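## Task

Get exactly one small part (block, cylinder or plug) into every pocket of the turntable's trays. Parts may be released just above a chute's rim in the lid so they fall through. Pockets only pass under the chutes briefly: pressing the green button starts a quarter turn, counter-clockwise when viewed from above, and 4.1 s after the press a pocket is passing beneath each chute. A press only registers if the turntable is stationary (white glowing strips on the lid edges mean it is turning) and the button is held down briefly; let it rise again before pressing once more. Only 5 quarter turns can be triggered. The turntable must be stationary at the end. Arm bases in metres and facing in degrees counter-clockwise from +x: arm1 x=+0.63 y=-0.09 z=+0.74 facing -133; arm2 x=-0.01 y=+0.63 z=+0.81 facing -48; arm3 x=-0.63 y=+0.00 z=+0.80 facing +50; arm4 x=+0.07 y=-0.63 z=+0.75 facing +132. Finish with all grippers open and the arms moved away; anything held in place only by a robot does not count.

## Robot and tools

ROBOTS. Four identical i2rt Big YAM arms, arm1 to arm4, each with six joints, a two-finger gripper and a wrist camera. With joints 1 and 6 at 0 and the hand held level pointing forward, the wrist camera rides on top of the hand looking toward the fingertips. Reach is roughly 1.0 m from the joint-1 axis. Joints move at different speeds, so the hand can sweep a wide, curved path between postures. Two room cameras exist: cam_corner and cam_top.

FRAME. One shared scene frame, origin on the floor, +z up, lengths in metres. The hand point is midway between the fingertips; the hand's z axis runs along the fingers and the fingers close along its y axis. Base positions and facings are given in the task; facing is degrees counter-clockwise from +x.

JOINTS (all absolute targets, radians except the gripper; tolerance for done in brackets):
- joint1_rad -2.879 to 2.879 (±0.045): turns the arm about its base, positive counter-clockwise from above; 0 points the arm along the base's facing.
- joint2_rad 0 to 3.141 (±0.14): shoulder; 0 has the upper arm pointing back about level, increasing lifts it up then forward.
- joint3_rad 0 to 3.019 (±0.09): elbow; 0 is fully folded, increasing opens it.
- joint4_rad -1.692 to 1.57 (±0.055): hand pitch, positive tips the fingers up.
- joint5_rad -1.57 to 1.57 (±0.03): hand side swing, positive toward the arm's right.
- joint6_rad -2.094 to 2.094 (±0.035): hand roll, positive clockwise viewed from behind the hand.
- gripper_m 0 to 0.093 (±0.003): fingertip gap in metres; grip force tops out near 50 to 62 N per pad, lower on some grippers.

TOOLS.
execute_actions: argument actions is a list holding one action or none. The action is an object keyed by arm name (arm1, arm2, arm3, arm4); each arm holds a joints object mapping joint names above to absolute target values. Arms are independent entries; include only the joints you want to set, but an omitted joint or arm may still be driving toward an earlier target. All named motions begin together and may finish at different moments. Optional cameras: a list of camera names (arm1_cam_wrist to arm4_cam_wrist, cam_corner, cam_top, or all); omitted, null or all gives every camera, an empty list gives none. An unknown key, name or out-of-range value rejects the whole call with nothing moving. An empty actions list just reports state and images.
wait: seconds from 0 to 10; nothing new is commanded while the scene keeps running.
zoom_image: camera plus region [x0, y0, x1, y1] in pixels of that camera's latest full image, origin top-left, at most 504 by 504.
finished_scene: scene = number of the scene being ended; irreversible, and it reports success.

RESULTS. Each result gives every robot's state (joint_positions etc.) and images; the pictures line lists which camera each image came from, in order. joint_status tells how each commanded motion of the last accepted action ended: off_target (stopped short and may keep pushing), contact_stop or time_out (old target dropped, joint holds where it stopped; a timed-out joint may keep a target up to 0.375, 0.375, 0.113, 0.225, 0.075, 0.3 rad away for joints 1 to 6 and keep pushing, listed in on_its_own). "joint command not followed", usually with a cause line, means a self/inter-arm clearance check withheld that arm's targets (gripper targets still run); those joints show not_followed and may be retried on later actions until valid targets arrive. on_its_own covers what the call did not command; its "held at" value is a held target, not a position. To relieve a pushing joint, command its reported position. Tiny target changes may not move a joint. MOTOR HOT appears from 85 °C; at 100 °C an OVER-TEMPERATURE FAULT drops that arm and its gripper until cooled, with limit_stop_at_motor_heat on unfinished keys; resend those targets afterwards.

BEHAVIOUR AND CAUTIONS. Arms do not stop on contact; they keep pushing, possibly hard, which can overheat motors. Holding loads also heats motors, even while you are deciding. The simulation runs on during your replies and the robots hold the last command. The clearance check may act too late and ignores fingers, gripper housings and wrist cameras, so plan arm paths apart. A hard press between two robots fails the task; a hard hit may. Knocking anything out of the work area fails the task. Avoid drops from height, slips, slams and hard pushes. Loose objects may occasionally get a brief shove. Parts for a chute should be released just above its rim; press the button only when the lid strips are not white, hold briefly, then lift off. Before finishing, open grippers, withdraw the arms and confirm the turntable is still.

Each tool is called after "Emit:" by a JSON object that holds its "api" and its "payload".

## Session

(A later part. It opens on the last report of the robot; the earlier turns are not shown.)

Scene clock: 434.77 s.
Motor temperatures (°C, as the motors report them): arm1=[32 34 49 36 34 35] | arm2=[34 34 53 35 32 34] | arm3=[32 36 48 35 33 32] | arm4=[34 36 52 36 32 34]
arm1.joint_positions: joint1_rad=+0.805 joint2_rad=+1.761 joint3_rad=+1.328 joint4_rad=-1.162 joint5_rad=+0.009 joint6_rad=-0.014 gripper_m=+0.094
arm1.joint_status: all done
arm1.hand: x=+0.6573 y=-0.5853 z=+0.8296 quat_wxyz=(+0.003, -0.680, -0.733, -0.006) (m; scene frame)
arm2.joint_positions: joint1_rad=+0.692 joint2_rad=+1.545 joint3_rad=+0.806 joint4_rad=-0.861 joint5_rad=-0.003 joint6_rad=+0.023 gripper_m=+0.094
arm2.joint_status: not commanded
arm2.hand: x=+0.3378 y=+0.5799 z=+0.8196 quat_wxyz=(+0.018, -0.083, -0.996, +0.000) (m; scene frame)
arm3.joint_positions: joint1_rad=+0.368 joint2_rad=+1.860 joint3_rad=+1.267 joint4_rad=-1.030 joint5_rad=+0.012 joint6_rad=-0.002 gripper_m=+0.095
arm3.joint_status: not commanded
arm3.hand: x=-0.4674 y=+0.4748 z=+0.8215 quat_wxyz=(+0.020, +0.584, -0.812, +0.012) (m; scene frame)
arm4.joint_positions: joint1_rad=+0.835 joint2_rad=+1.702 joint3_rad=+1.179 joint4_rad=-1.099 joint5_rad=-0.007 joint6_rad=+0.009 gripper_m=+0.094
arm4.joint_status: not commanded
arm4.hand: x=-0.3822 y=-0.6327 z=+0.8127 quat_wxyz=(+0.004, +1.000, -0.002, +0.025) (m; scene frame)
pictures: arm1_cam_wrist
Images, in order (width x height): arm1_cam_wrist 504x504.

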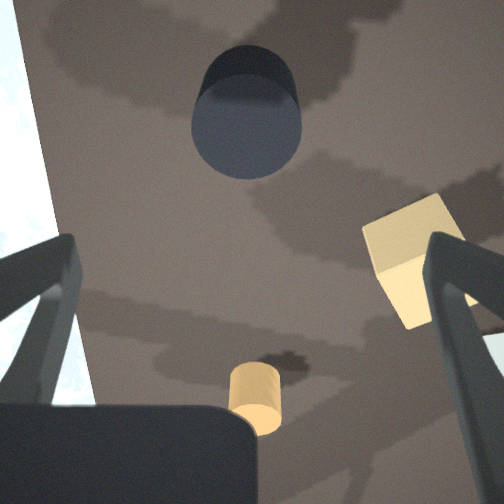

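Emit:
{"api": "execute_actions", "payload": {"actions": [{"arm1":{"joints":{"joint2_rad":1.866,"joint3_rad":1.29,"joint4_rad":-0.947}},"arm2":{"joints":{"joint2_rad":1.712,"joint3_rad":0.803,"joint4_rad":-0.618}},"arm3":{"joints":{"joint1_rad":0.384,"joint2_rad":1.946,"joint3_rad":1.23,"joint4_rad":-0.806}},"arm4":{"joints":{"joint2_rad":1.79,"joint3_rad":1.158,"joint4_rad":-0.89}}}], "cameras": ["arm1_cam_wrist","arm2_cam_wrist","arm3_cam_wrist","arm4_cam_wrist"]}}

Scene clock: 457.97 s.
Motor temperatures (°C, as the motors report them): arm1=[32 36 47 36 34 35] | arm2=[34 35 49 35 32 34] | arm3=[32 38 45 35 33 32] | arm4=[34 37 49 36 32 34]
arm1.joint_positions: joint1_rad=+0.805 joint2_rad=+1.858 joint3_rad=+1.294 joint4_rad=-0.963 joint5_rad=+0.009 joint6_rad=-0.014 gripper_m=+0.094
arm1.joint_status: all done
arm1.hand: x=+0.6597 y=-0.6127 z=+0.7710 quat_wxyz=(-0.021, -0.680, -0.733, +0.018) (m; scene frame)
arm2.joint_positions: joint1_rad=+0.692 joint2_rad=+1.715 joint3_rad=+0.802 joint4_rad=-0.631 joint5_rad=-0.003 joint6_rad=+0.023 gripper_m=+0.094
arm2.joint_status: all done
arm2.hand: x=+0.3659 y=+0.5755 z=+0.7591 quat_wxyz=(-0.010, -0.082, -0.997, +0.002) (m; scene frame)
arm3.joint_positions: joint1_rad=+0.377 joint2_rad=+1.950 joint3_rad=+1.227 joint4_rad=-0.825 joint5_rad=+0.012 joint6_rad=-0.002 gripper_m=+0.095
arm3.joint_status: all done
arm3.hand: x=-0.4664 y=+0.4944 z=+0.7654 quat_wxyz=(-0.011, +0.587, -0.809, -0.010) (m; scene frame)
arm4.joint_positions: joint1_rad=+0.835 joint2_rad=+1.796 joint3_rad=+1.161 joint4_rad=-0.900 joint5_rad=-0.007 joint6_rad=+0.009 gripper_m=+0.094
arm4.joint_status: all done
arm4.hand: x=-0.4140 y=-0.6329 z=+0.7644 quat_wxyz=(+0.005, +1.000, -0.002, -0.018) (m; scene frame)
pictures: arm1_cam_wrist, arm2_cam_wrist, arm3_cam_wrist, arm4_cam_wrist
Images, in order (width x height): arm1_cam_wrist 504x504, arm2_cam_wrist 504x504, arm3_cam_wrist 504x504, arm4_cam_wrist 504x504.

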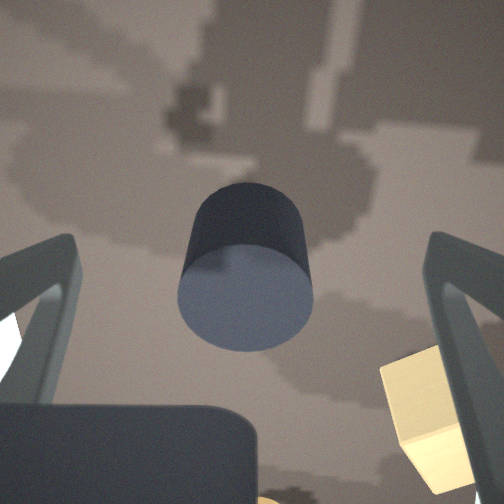

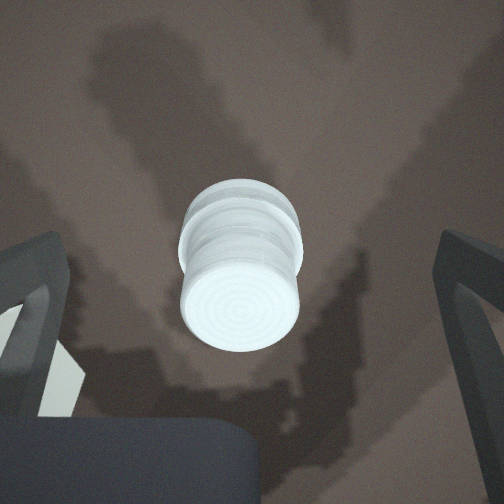

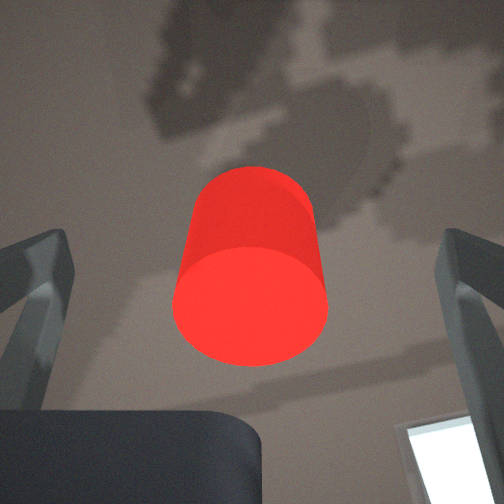

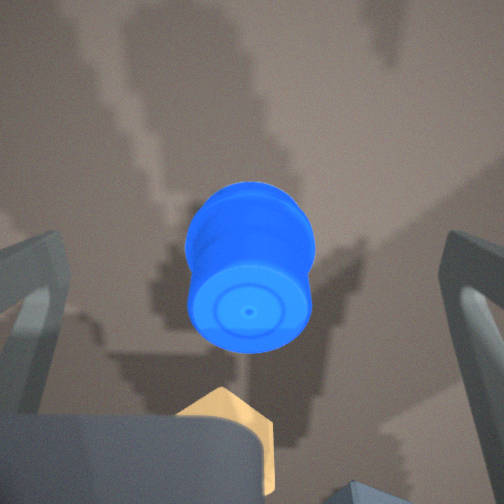

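Emit:
{"api": "execute_actions", "payload": {"actions": [{"arm1":{"joints":{"joint2_rad":1.878,"joint3_rad":1.26,"joint4_rad":-0.955}},"arm2":{"joints":{"joint2_rad":1.725,"joint3_rad":0.779,"joint4_rad":-0.622}},"arm3":{"joints":{"joint2_rad":1.96,"joint3_rad":1.204,"joint4_rad":-0.81}},"arm4":{"joints":{"joint2_rad":1.806,"joint3_rad":1.131,"joint4_rad":-0.895}}}], "cameras": ["arm1_cam_wrist","arm2_cam_wrist","arm3_cam_wrist","arm4_cam_wrist"]}}

Scene clock: 475.07 s.
Motor temperatures (°C, as the motors report them): arm1=[32 37 45 36 34 35] | arm2=[34 35 47 35 32 34] | arm3=[32 38 44 35 33 32] | arm4=[34 38 46 36 32 34]
arm1.joint_positions: joint1_rad=+0.805 joint2_rad=+1.858 joint3_rad=+1.267 joint4_rad=-0.963 joint5_rad=+0.009 joint6_rad=-0.014 gripper_m=+0.094
arm1.joint_status: all done
arm1.hand: x=+0.6591 y=-0.6009 z=+0.7622 quat_wxyz=(-0.012, -0.680, -0.733, +0.008) (m; scene frame)
arm2.joint_positions: joint1_rad=+0.692 joint2_rad=+1.715 joint3_rad=+0.781 joint4_rad=-0.631 joint5_rad=-0.003 joint6_rad=+0.023 gripper_m=+0.094
arm2.joint_status: all done
arm2.hand: x=+0.3543 y=+0.5771 z=+0.7542 quat_wxyz=(+0.001, -0.082, -0.997, +0.002) (m; scene frame)
arm3.joint_positions: joint1_rad=+0.377 joint2_rad=+1.950 joint3_rad=+1.206 joint4_rad=-0.825 joint5_rad=+0.012 joint6_rad=-0.002 gripper_m=+0.095
arm3.joint_status: all done
arm3.hand: x=-0.4699 y=+0.4841 z=+0.7591 quat_wxyz=(-0.002, +0.587, -0.809, -0.004) (m; scene frame)
arm4.joint_positions: joint1_rad=+0.835 joint2_rad=+1.796 joint3_rad=+1.136 joint4_rad=-0.900 joint5_rad=-0.007 joint6_rad=+0.009 gripper_m=+0.094
arm4.joint_status: all done
arm4.hand: x=-0.4023 y=-0.6329 z=+0.7565 quat_wxyz=(+0.005, +1.000, -0.002, -0.006) (m; scene frame)
pictures: arm1_cam_wrist, arm2_cam_wrist, arm3_cam_wrist, arm4_cam_wrist
Images, in order (width x height): arm1_cam_wrist 504x504, arm2_cam_wrist 504x504, arm3_cam_wrist 504x504, arm4_cam_wrist 504x504.

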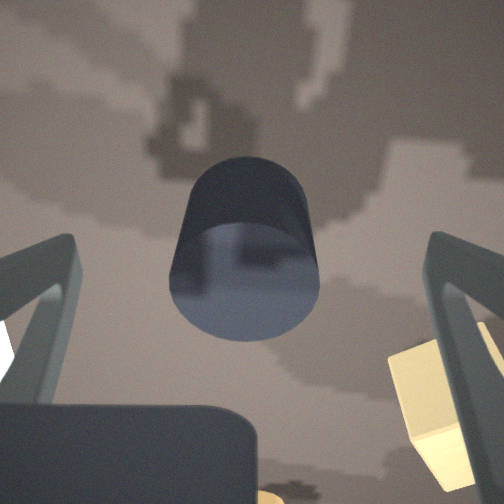

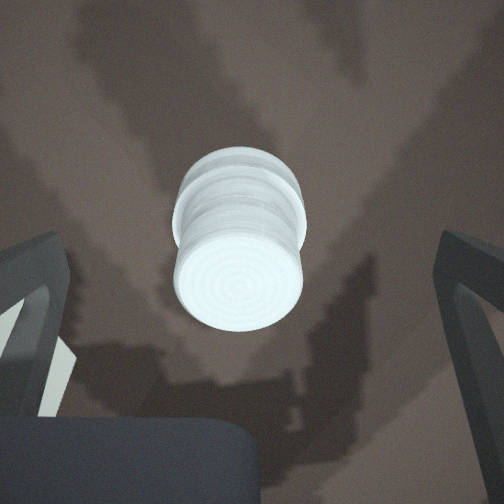

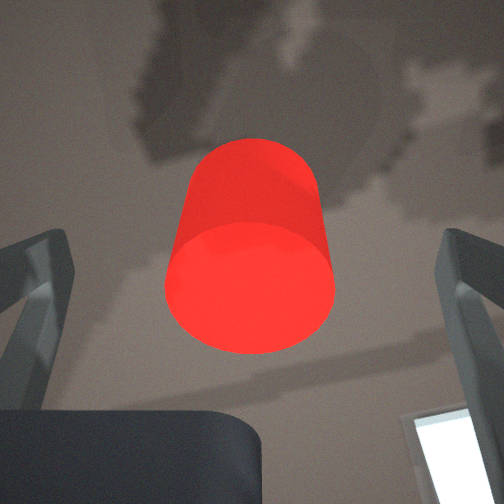

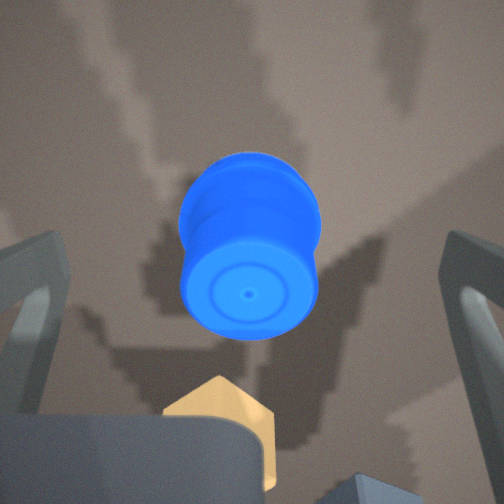

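Emit:
{"api": "execute_actions", "payload": {"actions": [{"arm1":{"joints":{"gripper_m":0.02}},"arm2":{"joints":{"gripper_m":0.02}},"arm3":{"joints":{"gripper_m":0.02}},"arm4":{"joints":{"gripper_m":0.02}}}], "cameras": ["arm1_cam_wrist","arm2_cam_wrist","arm3_cam_wrist","arm4_cam_wrist"]}}

Scene clock: 480.93 s.
Motor temperatures (°C, as the motors report them): arm1=[32 37 45 36 34 35] | arm2=[34 35 47 35 32 34] | arm3=[32 39 43 35 33 32] | arm4=[34 38 46 36 32 34]
arm1.joint_positions: joint1_rad=+0.805 joint2_rad=+1.858 joint3_rad=+1.267 joint4_rad=-0.963 joint5_rad=+0.008 joint6_rad=-0.014 gripper_m=+0.032
arm1.joint_status: gripper_m off_target (ended at +0.032, target +0.020)
arm1.hand: x=+0.6594 y=-0.6009 z=+0.7622 quat_wxyz=(-0.012, -0.680, -0.733, +0.008) (m; scene frame)
arm2.joint_positions: joint1_rad=+0.692 joint2_rad=+1.715 joint3_rad=+0.781 joint4_rad=-0.631 joint5_rad=-0.003 joint6_rad=+0.023 gripper_m=+0.030
arm2.joint_status: gripper_m off_target (ended at +0.030, target +0.020)
arm2.hand: x=+0.3543 y=+0.5772 z=+0.7542 quat_wxyz=(+0.001, -0.082, -0.997, +0.001) (m; scene frame)
arm3.joint_positions: joint1_rad=+0.377 joint2_rad=+1.950 joint3_rad=+1.206 joint4_rad=-0.825 joint5_rad=+0.012 joint6_rad=-0.002 gripper_m=+0.039
arm3.joint_status: gripper_m off_target (ended at +0.039, target +0.020)
arm3.hand: x=-0.4699 y=+0.4841 z=+0.7591 quat_wxyz=(-0.002, +0.587, -0.809, -0.004) (m; scene frame)
arm4.joint_positions: joint1_rad=+0.835 joint2_rad=+1.796 joint3_rad=+1.136 joint4_rad=-0.900 joint5_rad=-0.008 joint6_rad=+0.009 gripper_m=+0.027
arm4.joint_status: gripper_m off_target (ended at +0.027, target +0.020)
arm4.hand: x=-0.4023 y=-0.6330 z=+0.7565 quat_wxyz=(+0.005, +1.000, -0.002, -0.006) (m; scene frame)
pictures: arm1_cam_wrist, arm2_cam_wrist, arm3_cam_wrist, arm4_cam_wrist
Images, in order (width x height): arm1_cam_wrist 504x504, arm2_cam_wrist 504x504, arm3_cam_wrist 504x504, arm4_cam_wrist 504x504.

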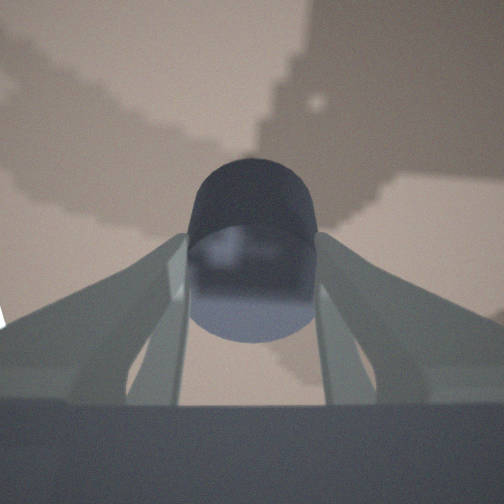

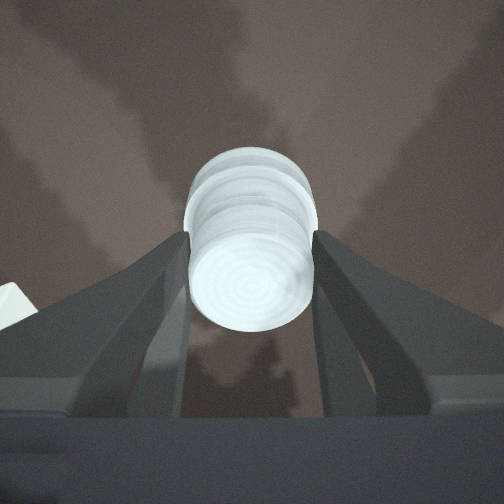

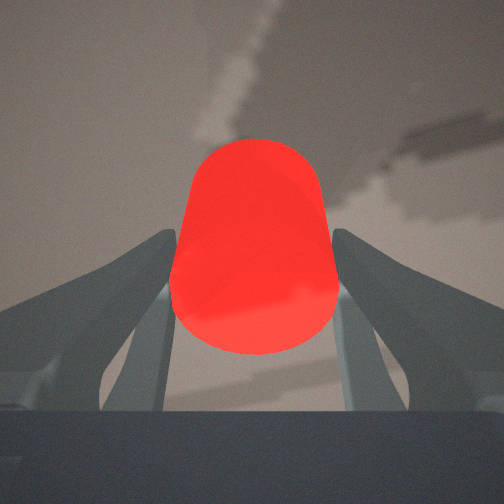

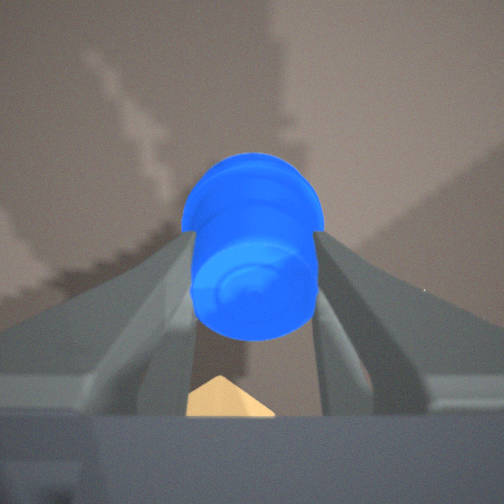

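Emit:
{"api": "execute_actions", "payload": {"actions": [{"arm1":{"joints":{"joint2_rad":1.2,"joint4_rad":-1.62}},"arm2":{"joints":{"joint2_rad":0.95,"joint3_rad":0.92,"joint4_rad":-1.5}},"arm3":{"joints":{"joint2_rad":1.15,"joint4_rad":-1.6}},"arm4":{"joints":{"joint2_rad":1.1,"joint4_rad":-1.6}}}], "cameras": []}}

Emit:
{"api": "execute_actions", "payload": {"actions": [{"arm1":{"joints":{"joint1_rad":-1.014,"joint2_rad":0.95,"joint3_rad":0.92,"joint4_rad":-1.5}},"arm2":{"joints":{"joint1_rad":-0.775}},"arm3":{"joints":{"joint1_rad":-0.992,"joint2_rad":0.95,"joint3_rad":0.92,"joint4_rad":-1.5}},"arm4":{"joints":{"joint1_rad":-0.574,"joint2_rad":0.95,"joint3_rad":0.92,"joint4_rad":-1.5}}}], "cameras": ["cam_corner"]}}

Emit:
{"api": "execute_actions", "payload": {"actions": [{"arm1":{"joints":{"joint2_rad":1.49,"joint3_rad":1.44,"joint4_rad":-1.479}},"arm2":{"joints":{"joint2_rad":1.495,"joint3_rad":1.20,"joint4_rad":-1.23}},"arm3":{"joints":{"joint2_rad":1.21,"joint3_rad":0.94,"joint4_rad":-1.265}},"arm4":{"joints":{"joint2_rad":1.49,"joint3_rad":1.355,"joint4_rad":-1.215}}}]}}

Scene clock: 526.17 s.
Motor temperatures (°C, as the motors report them): arm1=[32 37 44 36 34 35] | arm2=[34 35 46 35 32 33] | arm3=[32 39 43 35 33 32] | arm4=[34 38 45 36 32 34]
arm1.joint_positions: joint1_rad=+0.805 joint2_rad=+1.188 joint3_rad=+1.257 joint4_rad=-1.605 joint5_rad=+0.008 joint6_rad=-0.014 gripper_m=+0.032
arm1.joint_status: all done
arm1.hand: x=+0.6446 y=-0.4156 z=+1.0317 quat_wxyz=(-0.018, -0.680, -0.733, +0.014) (m; scene frame)
arm2.joint_positions: joint1_rad=+0.692 joint2_rad=+0.947 joint3_rad=+0.900 joint4_rad=-1.489 joint5_rad=-0.003 joint6_rad=+0.023 gripper_m=+0.030
arm2.joint_status: all done
arm2.hand: x=+0.2314 y=+0.5964 z=+1.0266 quat_wxyz=(-0.014, -0.082, -0.997, +0.002) (m; scene frame)
arm3.joint_positions: joint1_rad=+0.377 joint2_rad=+1.140 joint3_rad=+1.196 joint4_rad=-1.584 joint5_rad=+0.012 joint6_rad=-0.002 gripper_m=+0.039
arm3.joint_status: all done
arm3.hand: x=-0.5250 y=+0.3010 z=+1.0840 quat_wxyz=(-0.019, +0.587, -0.809, -0.016) (m; scene frame)
arm4.joint_positions: joint1_rad=+0.835 joint2_rad=+1.090 joint3_rad=+1.129 joint4_rad=-1.592 joint5_rad=-0.008 joint6_rad=+0.009 gripper_m=+0.027
arm4.joint_status: all done
arm4.hand: x=-0.2180 y=-0.6318 z=+1.0187 quat_wxyz=(+0.005, +1.000, -0.002, -0.009) (m; scene frame)
pictures: none
No camera images: the call's "cameras" was empty. Leave "cameras" out to get every camera's image.

Scene clock: 528.07 s.
Motor temperatures (°C, as the motors report them): arm1=[32 37 44 36 34 35] | arm2=[34 35 46 35 32 33] | arm3=[32 39 43 35 33 32] | arm4=[34 37 45 36 32 34]
arm1.joint_positions: joint1_rad=-1.010 joint2_rad=+0.945 joint3_rad=+0.927 joint4_rad=-1.511 joint5_rad=+0.011 joint6_rad=-0.014 gripper_m=+0.032
arm1.joint_status: all done
arm1.hand: x=+0.3843 y=-0.0366 z=+0.9615 quat_wxyz=(+0.003, -0.996, +0.085, +0.013) (m; scene frame)
arm2.joint_positions: joint1_rad=-0.773 joint2_rad=+0.947 joint3_rad=+0.900 joint4_rad=-1.489 joint5_rad=-0.001 joint6_rad=+0.023 gripper_m=+0.030
arm2.joint_status: all done
arm2.hand: x=-0.0211 y=+0.3855 z=+1.0295 quat_wxyz=(-0.012, -0.728, -0.686, +0.017) (m; scene frame)
arm3.joint_positions: joint1_rad=-0.989 joint2_rad=+0.947 joint3_rad=+0.921 joint4_rad=-1.514 joint5_rad=+0.012 joint6_rad=-0.002 gripper_m=+0.039
arm3.joint_status: all done
arm3.hand: x=-0.3839 y=-0.0292 z=+1.0221 quat_wxyz=(-0.009, -0.055, -0.998, +0.002) (m; scene frame)
arm4.joint_positions: joint1_rad=-0.567 joint2_rad=+0.951 joint3_rad=+0.926 joint4_rad=-1.506 joint5_rad=-0.008 joint6_rad=+0.009 gripper_m=+0.027
arm4.joint_status: all done
arm4.hand: x=+0.0313 y=-0.3846 z=+0.9746 quat_wxyz=(-0.009, +0.762, -0.647, -0.018) (m; scene frame)
pictures: cam_corner
Images, in order (width x height): cam_corner 504x504.

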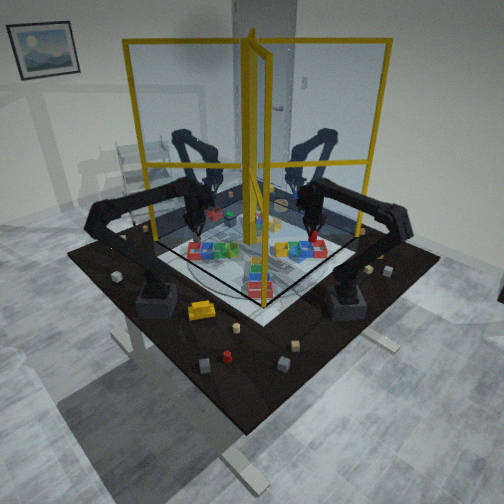

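Scene clock: 529.47 s.
Motor temperatures (°C, as the motors report them): arm1=[32 37 45 36 34 35] | arm2=[34 35 47 35 32 33] | arm3=[32 39 43 35 33 32] | arm4=[34 37 46 36 32 34]
arm1.joint_positions: joint1_rad=-1.010 joint2_rad=+1.487 joint3_rad=+1.388 joint4_rad=-1.487 joint5_rad=+0.011 joint6_rad=-0.014 gripper_m=+0.032
arm1.joint_status: all done
arm1.hand: x=+0.2004 y=-0.0024 z=+0.9640 quat_wxyz=(+0.000, -0.996, +0.085, -0.015) (m; scene frame)
arm2.joint_positions: joint1_rad=-0.773 joint2_rad=+1.502 joint3_rad=+1.178 joint4_rad=-1.236 joint5_rad=-0.001 joint6_rad=+0.023 gripper_m=+0.030
arm2.joint_status: all done
arm2.hand: x=-0.0283 y=+0.2028 z=+0.9617 quat_wxyz=(-0.003, -0.728, -0.686, +0.008) (m; scene frame)
arm3.joint_positions: joint1_rad=-0.989 joint2_rad=+1.223 joint3_rad=+0.921 joint4_rad=-1.282 joint5_rad=+0.012 joint6_rad=-0.002 gripper_m=+0.039
arm3.joint_status: all done
arm3.hand: x=-0.3124 y=-0.0367 z=+0.9496 quat_wxyz=(+0.013, -0.055, -0.998, +0.001) (m; scene frame)
arm4.joint_positions: joint1_rad=-0.567 joint2_rad=+1.504 joint3_rad=+1.296 joint4_rad=-1.219 joint5_rad=-0.008 joint6_rad=+0.009 gripper_m=+0.027
arm4.joint_status: all done
arm4.hand: x=-0.0073 y=-0.1636 z=+0.9416 quat_wxyz=(-0.042, +0.761, -0.645, -0.057) (m; scene frame)
pictures: arm1_cam_wrist, arm2_cam_wrist, arm3_cam_wrist, arm4_cam_wrist, cam_corner, cam_top
Images, in order (width x height): arm1_cam_wrist 504x504, arm2_cam_wrist 504x504, arm3_cam_wrist 504x504, arm4_cam_wrist 504x504, cam_corner 504x504, cam_top 504x504.

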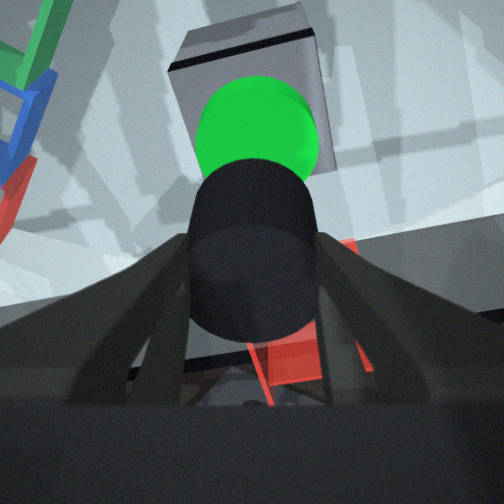

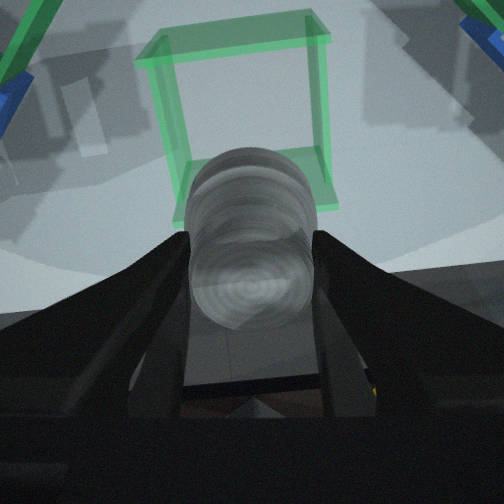

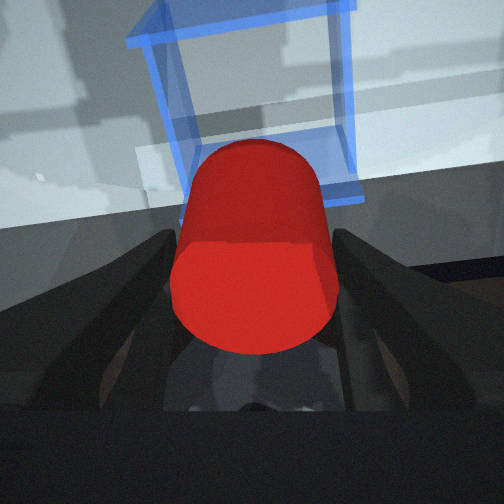

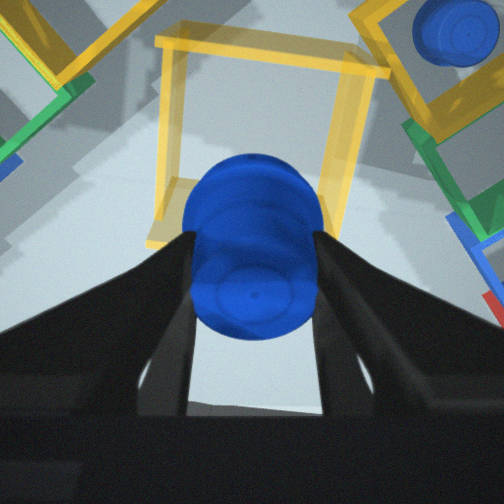

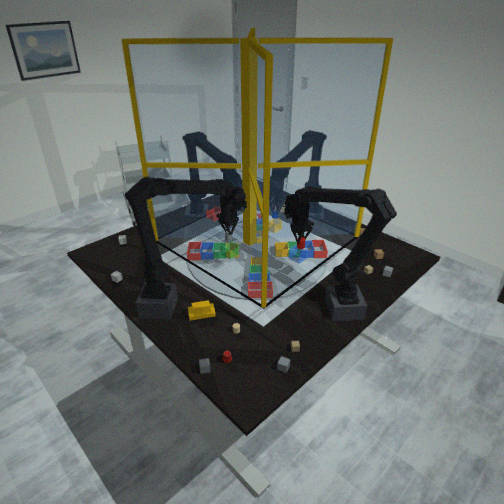

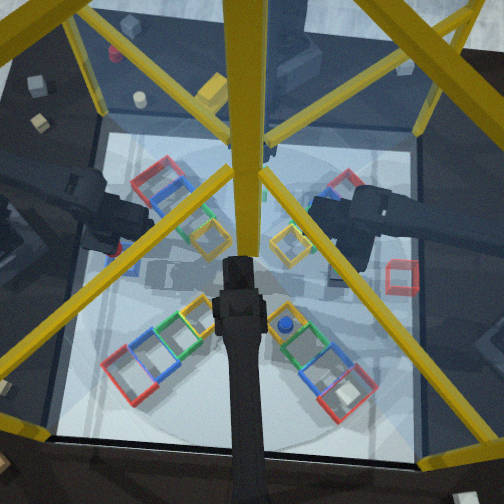

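Emit:
{"api": "execute_actions", "payload": {"actions": [{"arm1":{"joints":{"joint2_rad":1.166,"joint4_rad":-1.46}},"arm2":{"joints":{"joint3_rad":1.24}},"arm3":{"joints":{"joint3_rad":1.02}},"arm4":{"joints":{"joint3_rad":1.39}}}], "cameras": []}}

Emit:
{"api": "execute_actions", "payload": {"actions": [{"arm1":{"joints":{"joint1_rad":-1.12,"joint3_rad":1.07}}}], "cameras": ["arm1_cam_wrist","arm2_cam_wrist","arm3_cam_wrist","arm4_cam_wrist"]}}

Scene clock: 584.97 s.
Motor temperatures (°C, as the motors report them): arm1=[32 37 51 36 34 35] | arm2=[34 36 51 35 32 33] | arm3=[32 38 45 35 33 32] | arm4=[34 38 54 36 32 34]
arm1.joint_positions: joint1_rad=-1.010 joint2_rad=+1.160 joint3_rad=+1.414 joint4_rad=-1.472 joint5_rad=+0.011 joint6_rad=-0.014 gripper_m=+0.032
arm1.joint_status: all done
arm1.hand: x=+0.2445 y=-0.0095 z=+1.1045 quat_wxyz=(+0.018, -0.982, +0.085, +0.167) (m; scene frame)
arm2.joint_positions: joint1_rad=-0.773 joint2_rad=+1.502 joint3_rad=+1.197 joint4_rad=-1.236 joint5_rad=-0.001 joint6_rad=+0.023 gripper_m=+0.030
arm2.joint_status: all done
arm2.hand: x=-0.0285 y=+0.1956 z=+0.9691 quat_wxyz=(-0.010, -0.728, -0.686, +0.015) (m; scene frame)
arm3.joint_positions: joint1_rad=-0.989 joint2_rad=+1.223 joint3_rad=+0.971 joint4_rad=-1.282 joint5_rad=+0.012 joint6_rad=-0.002 gripper_m=+0.039
arm3.joint_status: all done
arm3.hand: x=-0.2949 y=-0.0389 z=+0.9677 quat_wxyz=(-0.012, -0.056, -0.998, +0.002) (m; scene frame)
arm4.joint_positions: joint1_rad=-0.567 joint2_rad=+1.504 joint3_rad=+1.332 joint4_rad=-1.219 joint5_rad=-0.008 joint6_rad=+0.009 gripper_m=+0.027
arm4.joint_status: all done
arm4.hand: x=-0.0093 y=-0.1523 z=+0.9566 quat_wxyz=(-0.054, +0.760, -0.644, -0.071) (m; scene frame)
pictures: none
No camera images: the call's "cameras" was empty. Leave "cameras" out to get every camera's image.

Scene clock: 586.03 s.
Motor temperatures (°C, as the motors report them): arm1=[32 37 51 36 34 35] | arm2=[34 36 51 35 32 33] | arm3=[32 38 45 35 33 32] | arm4=[34 38 54 36 32 34]
arm1.joint_positions: joint1_rad=-1.124 joint2_rad=+1.161 joint3_rad=+1.073 joint4_rad=-1.470 joint5_rad=+0.010 joint6_rad=-0.014 gripper_m=+0.032
arm1.joint_status: all done
arm1.hand: x=+0.3245 y=+0.0108 z=+0.9609 quat_wxyz=(+0.002, -0.990, +0.141, -0.002) (m; scene frame)
arm2.joint_positions: joint1_rad=-0.773 joint2_rad=+1.502 joint3_rad=+1.197 joint4_rad=-1.236 joint5_rad=-0.001 joint6_rad=+0.023 gripper_m=+0.030
arm2.joint_status: not commanded
arm2.hand: x=-0.0285 y=+0.1956 z=+0.9691 quat_wxyz=(-0.010, -0.728, -0.686, +0.015) (m; scene frame)
arm3.joint_positions: joint1_rad=-0.989 joint2_rad=+1.223 joint3_rad=+0.971 joint4_rad=-1.282 joint5_rad=+0.012 joint6_rad=-0.002 gripper_m=+0.039
arm3.joint_status: not commanded
arm3.hand: x=-0.2949 y=-0.0389 z=+0.9677 quat_wxyz=(-0.012, -0.056, -0.998, +0.002) (m; scene frame)
arm4.joint_positions: joint1_rad=-0.567 joint2_rad=+1.504 joint3_rad=+1.332 joint4_rad=-1.219 joint5_rad=-0.008 joint6_rad=+0.009 gripper_m=+0.027
arm4.joint_status: not commanded
arm4.hand: x=-0.0093 y=-0.1523 z=+0.9566 quat_wxyz=(-0.054, +0.760, -0.644, -0.071) (m; scene frame)
pictures: arm1_cam_wrist, arm2_cam_wrist, arm3_cam_wrist, arm4_cam_wrist
Images, in order (width x height): arm1_cam_wrist 504x504, arm2_cam_wrist 504x504, arm3_cam_wrist 504x504, arm4_cam_wrist 504x504.

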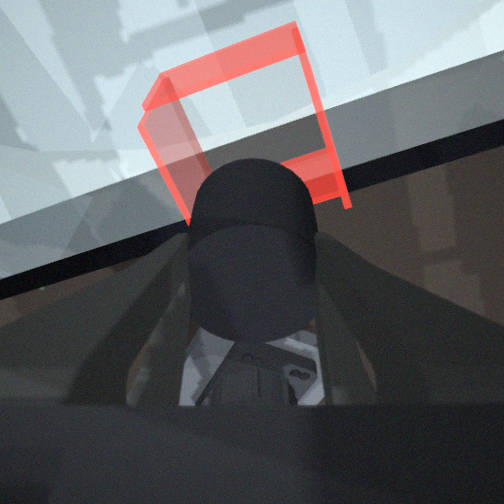

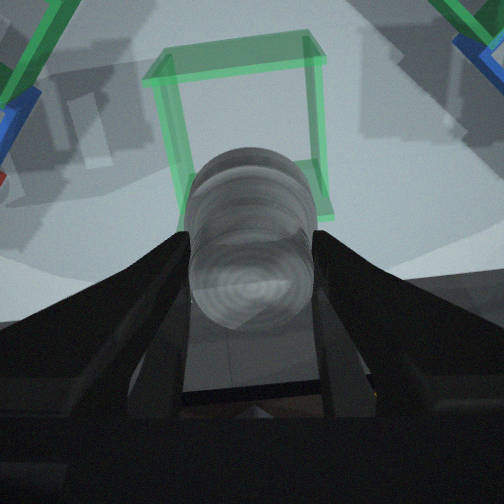

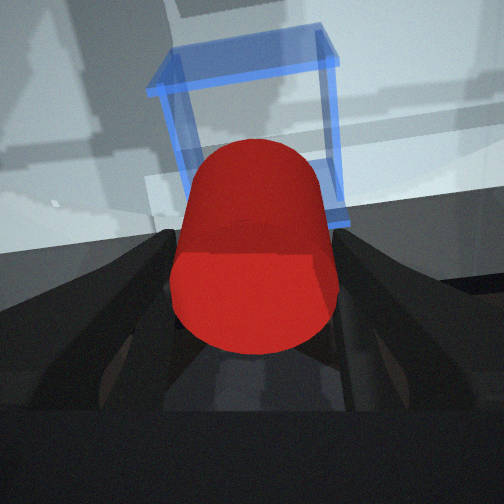

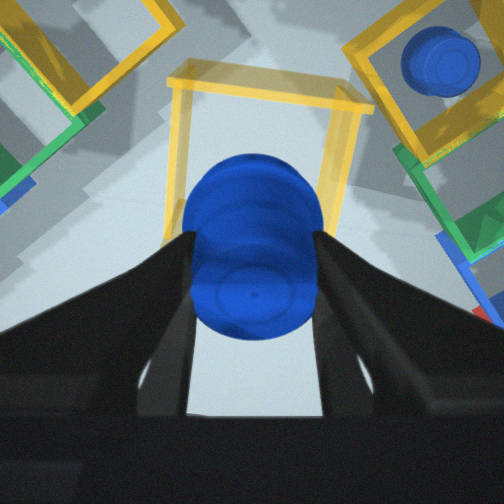

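Emit:
{"api": "execute_actions", "payload": {"actions": [{"arm1":{"joints":{"joint1_rad":-1.012,"joint3_rad":1.46}}}], "cameras": []}}

Emit:
{"api": "execute_actions", "payload": {"actions": [{"arm1":{"joints":{"joint2_rad":1.49,"joint4_rad":-1.455}}}], "cameras": ["arm1_cam_wrist","cam_top"]}}

Scene clock: 624.17 s.
Motor temperatures (°C, as the motors report them): arm1=[32 36 47 36 34 35] | arm2=[34 36 55 35 32 33] | arm3=[32 38 48 35 33 32] | arm4=[34 38 55 36 32 34]
arm1.joint_positions: joint1_rad=-1.009 joint2_rad=+1.162 joint3_rad=+1.422 joint4_rad=-1.470 joint5_rad=+0.010 joint6_rad=-0.014 gripper_m=+0.032
arm1.joint_status: all done
arm1.hand: x=+0.2423 y=-0.0097 z=+1.1076 quat_wxyz=(+0.018, -0.981, +0.084, +0.171) (m; scene frame)
arm2.joint_positions: joint1_rad=-0.773 joint2_rad=+1.502 joint3_rad=+1.197 joint4_rad=-1.236 joint5_rad=-0.001 joint6_rad=+0.023 gripper_m=+0.030
arm2.joint_status: not commanded
arm2.hand: x=-0.0285 y=+0.1956 z=+0.9691 quat_wxyz=(-0.010, -0.728, -0.686, +0.015) (m; scene frame)
arm3.joint_positions: joint1_rad=-0.989 joint2_rad=+1.223 joint3_rad=+0.971 joint4_rad=-1.282 joint5_rad=+0.012 joint6_rad=-0.002 gripper_m=+0.039
arm3.joint_status: not commanded
arm3.hand: x=-0.2949 y=-0.0389 z=+0.9677 quat_wxyz=(-0.012, -0.056, -0.998, +0.002) (m; scene frame)
arm4.joint_positions: joint1_rad=-0.567 joint2_rad=+1.504 joint3_rad=+1.332 joint4_rad=-1.219 joint5_rad=-0.008 joint6_rad=+0.009 gripper_m=+0.027
arm4.joint_status: not commanded
arm4.hand: x=-0.0093 y=-0.1523 z=+0.9566 quat_wxyz=(-0.054, +0.760, -0.644, -0.071) (m; scene frame)
pictures: none
No camera images: the call's "cameras" was empty. Leave "cameras" out to get every camera's image.

Scene clock: 625.47 s.
Motor temperatures (°C, as the motors report them): arm1=[32 36 47 36 34 35] | arm2=[34 36 55 35 32 33] | arm3=[32 38 48 35 33 32] | arm4=[34 38 56 36 32 34]
arm1.joint_positions: joint1_rad=-1.009 joint2_rad=+1.501 joint3_rad=+1.427 joint4_rad=-1.467 joint5_rad=+0.010 joint6_rad=-0.014 gripper_m=+0.032
arm1.joint_status: all done
arm1.hand: x=+0.1832 y=+0.0002 z=+0.9725 quat_wxyz=(+0.002, -0.996, +0.084, +0.007) (m; scene frame)
arm2.joint_positions: joint1_rad=-0.773 joint2_rad=+1.502 joint3_rad=+1.197 joint4_rad=-1.236 joint5_rad=-0.001 joint6_rad=+0.023 gripper_m=+0.030
arm2.joint_status: not commanded
arm2.hand: x=-0.0285 y=+0.1956 z=+0.9691 quat_wxyz=(-0.010, -0.728, -0.686, +0.015) (m; scene frame)
arm3.joint_positions: joint1_rad=-0.989 joint2_rad=+1.223 joint3_rad=+0.971 joint4_rad=-1.282 joint5_rad=+0.012 joint6_rad=-0.002 gripper_m=+0.039
arm3.joint_status: not commanded
arm3.hand: x=-0.2949 y=-0.0389 z=+0.9677 quat_wxyz=(-0.012, -0.056, -0.998, +0.002) (m; scene frame)
arm4.joint_positions: joint1_rad=-0.567 joint2_rad=+1.504 joint3_rad=+1.332 joint4_rad=-1.219 joint5_rad=-0.008 joint6_rad=+0.009 gripper_m=+0.027
arm4.joint_status: not commanded
arm4.hand: x=-0.0093 y=-0.1523 z=+0.9566 quat_wxyz=(-0.054, +0.760, -0.644, -0.071) (m; scene frame)
pictures: arm1_cam_wrist, cam_top
Images, in order (width x height): arm1_cam_wrist 504x504, cam_top 504x504.

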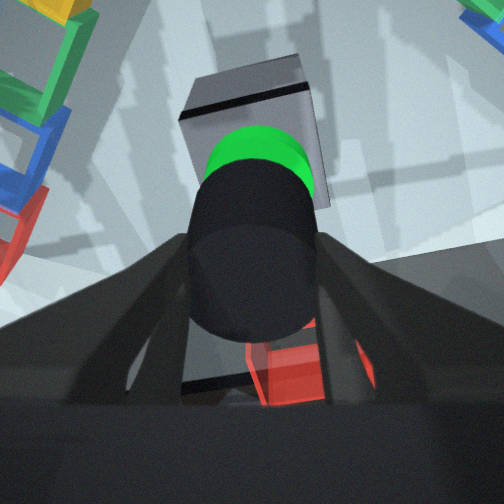

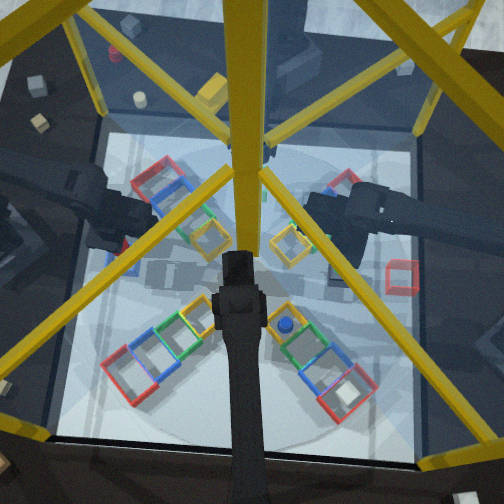

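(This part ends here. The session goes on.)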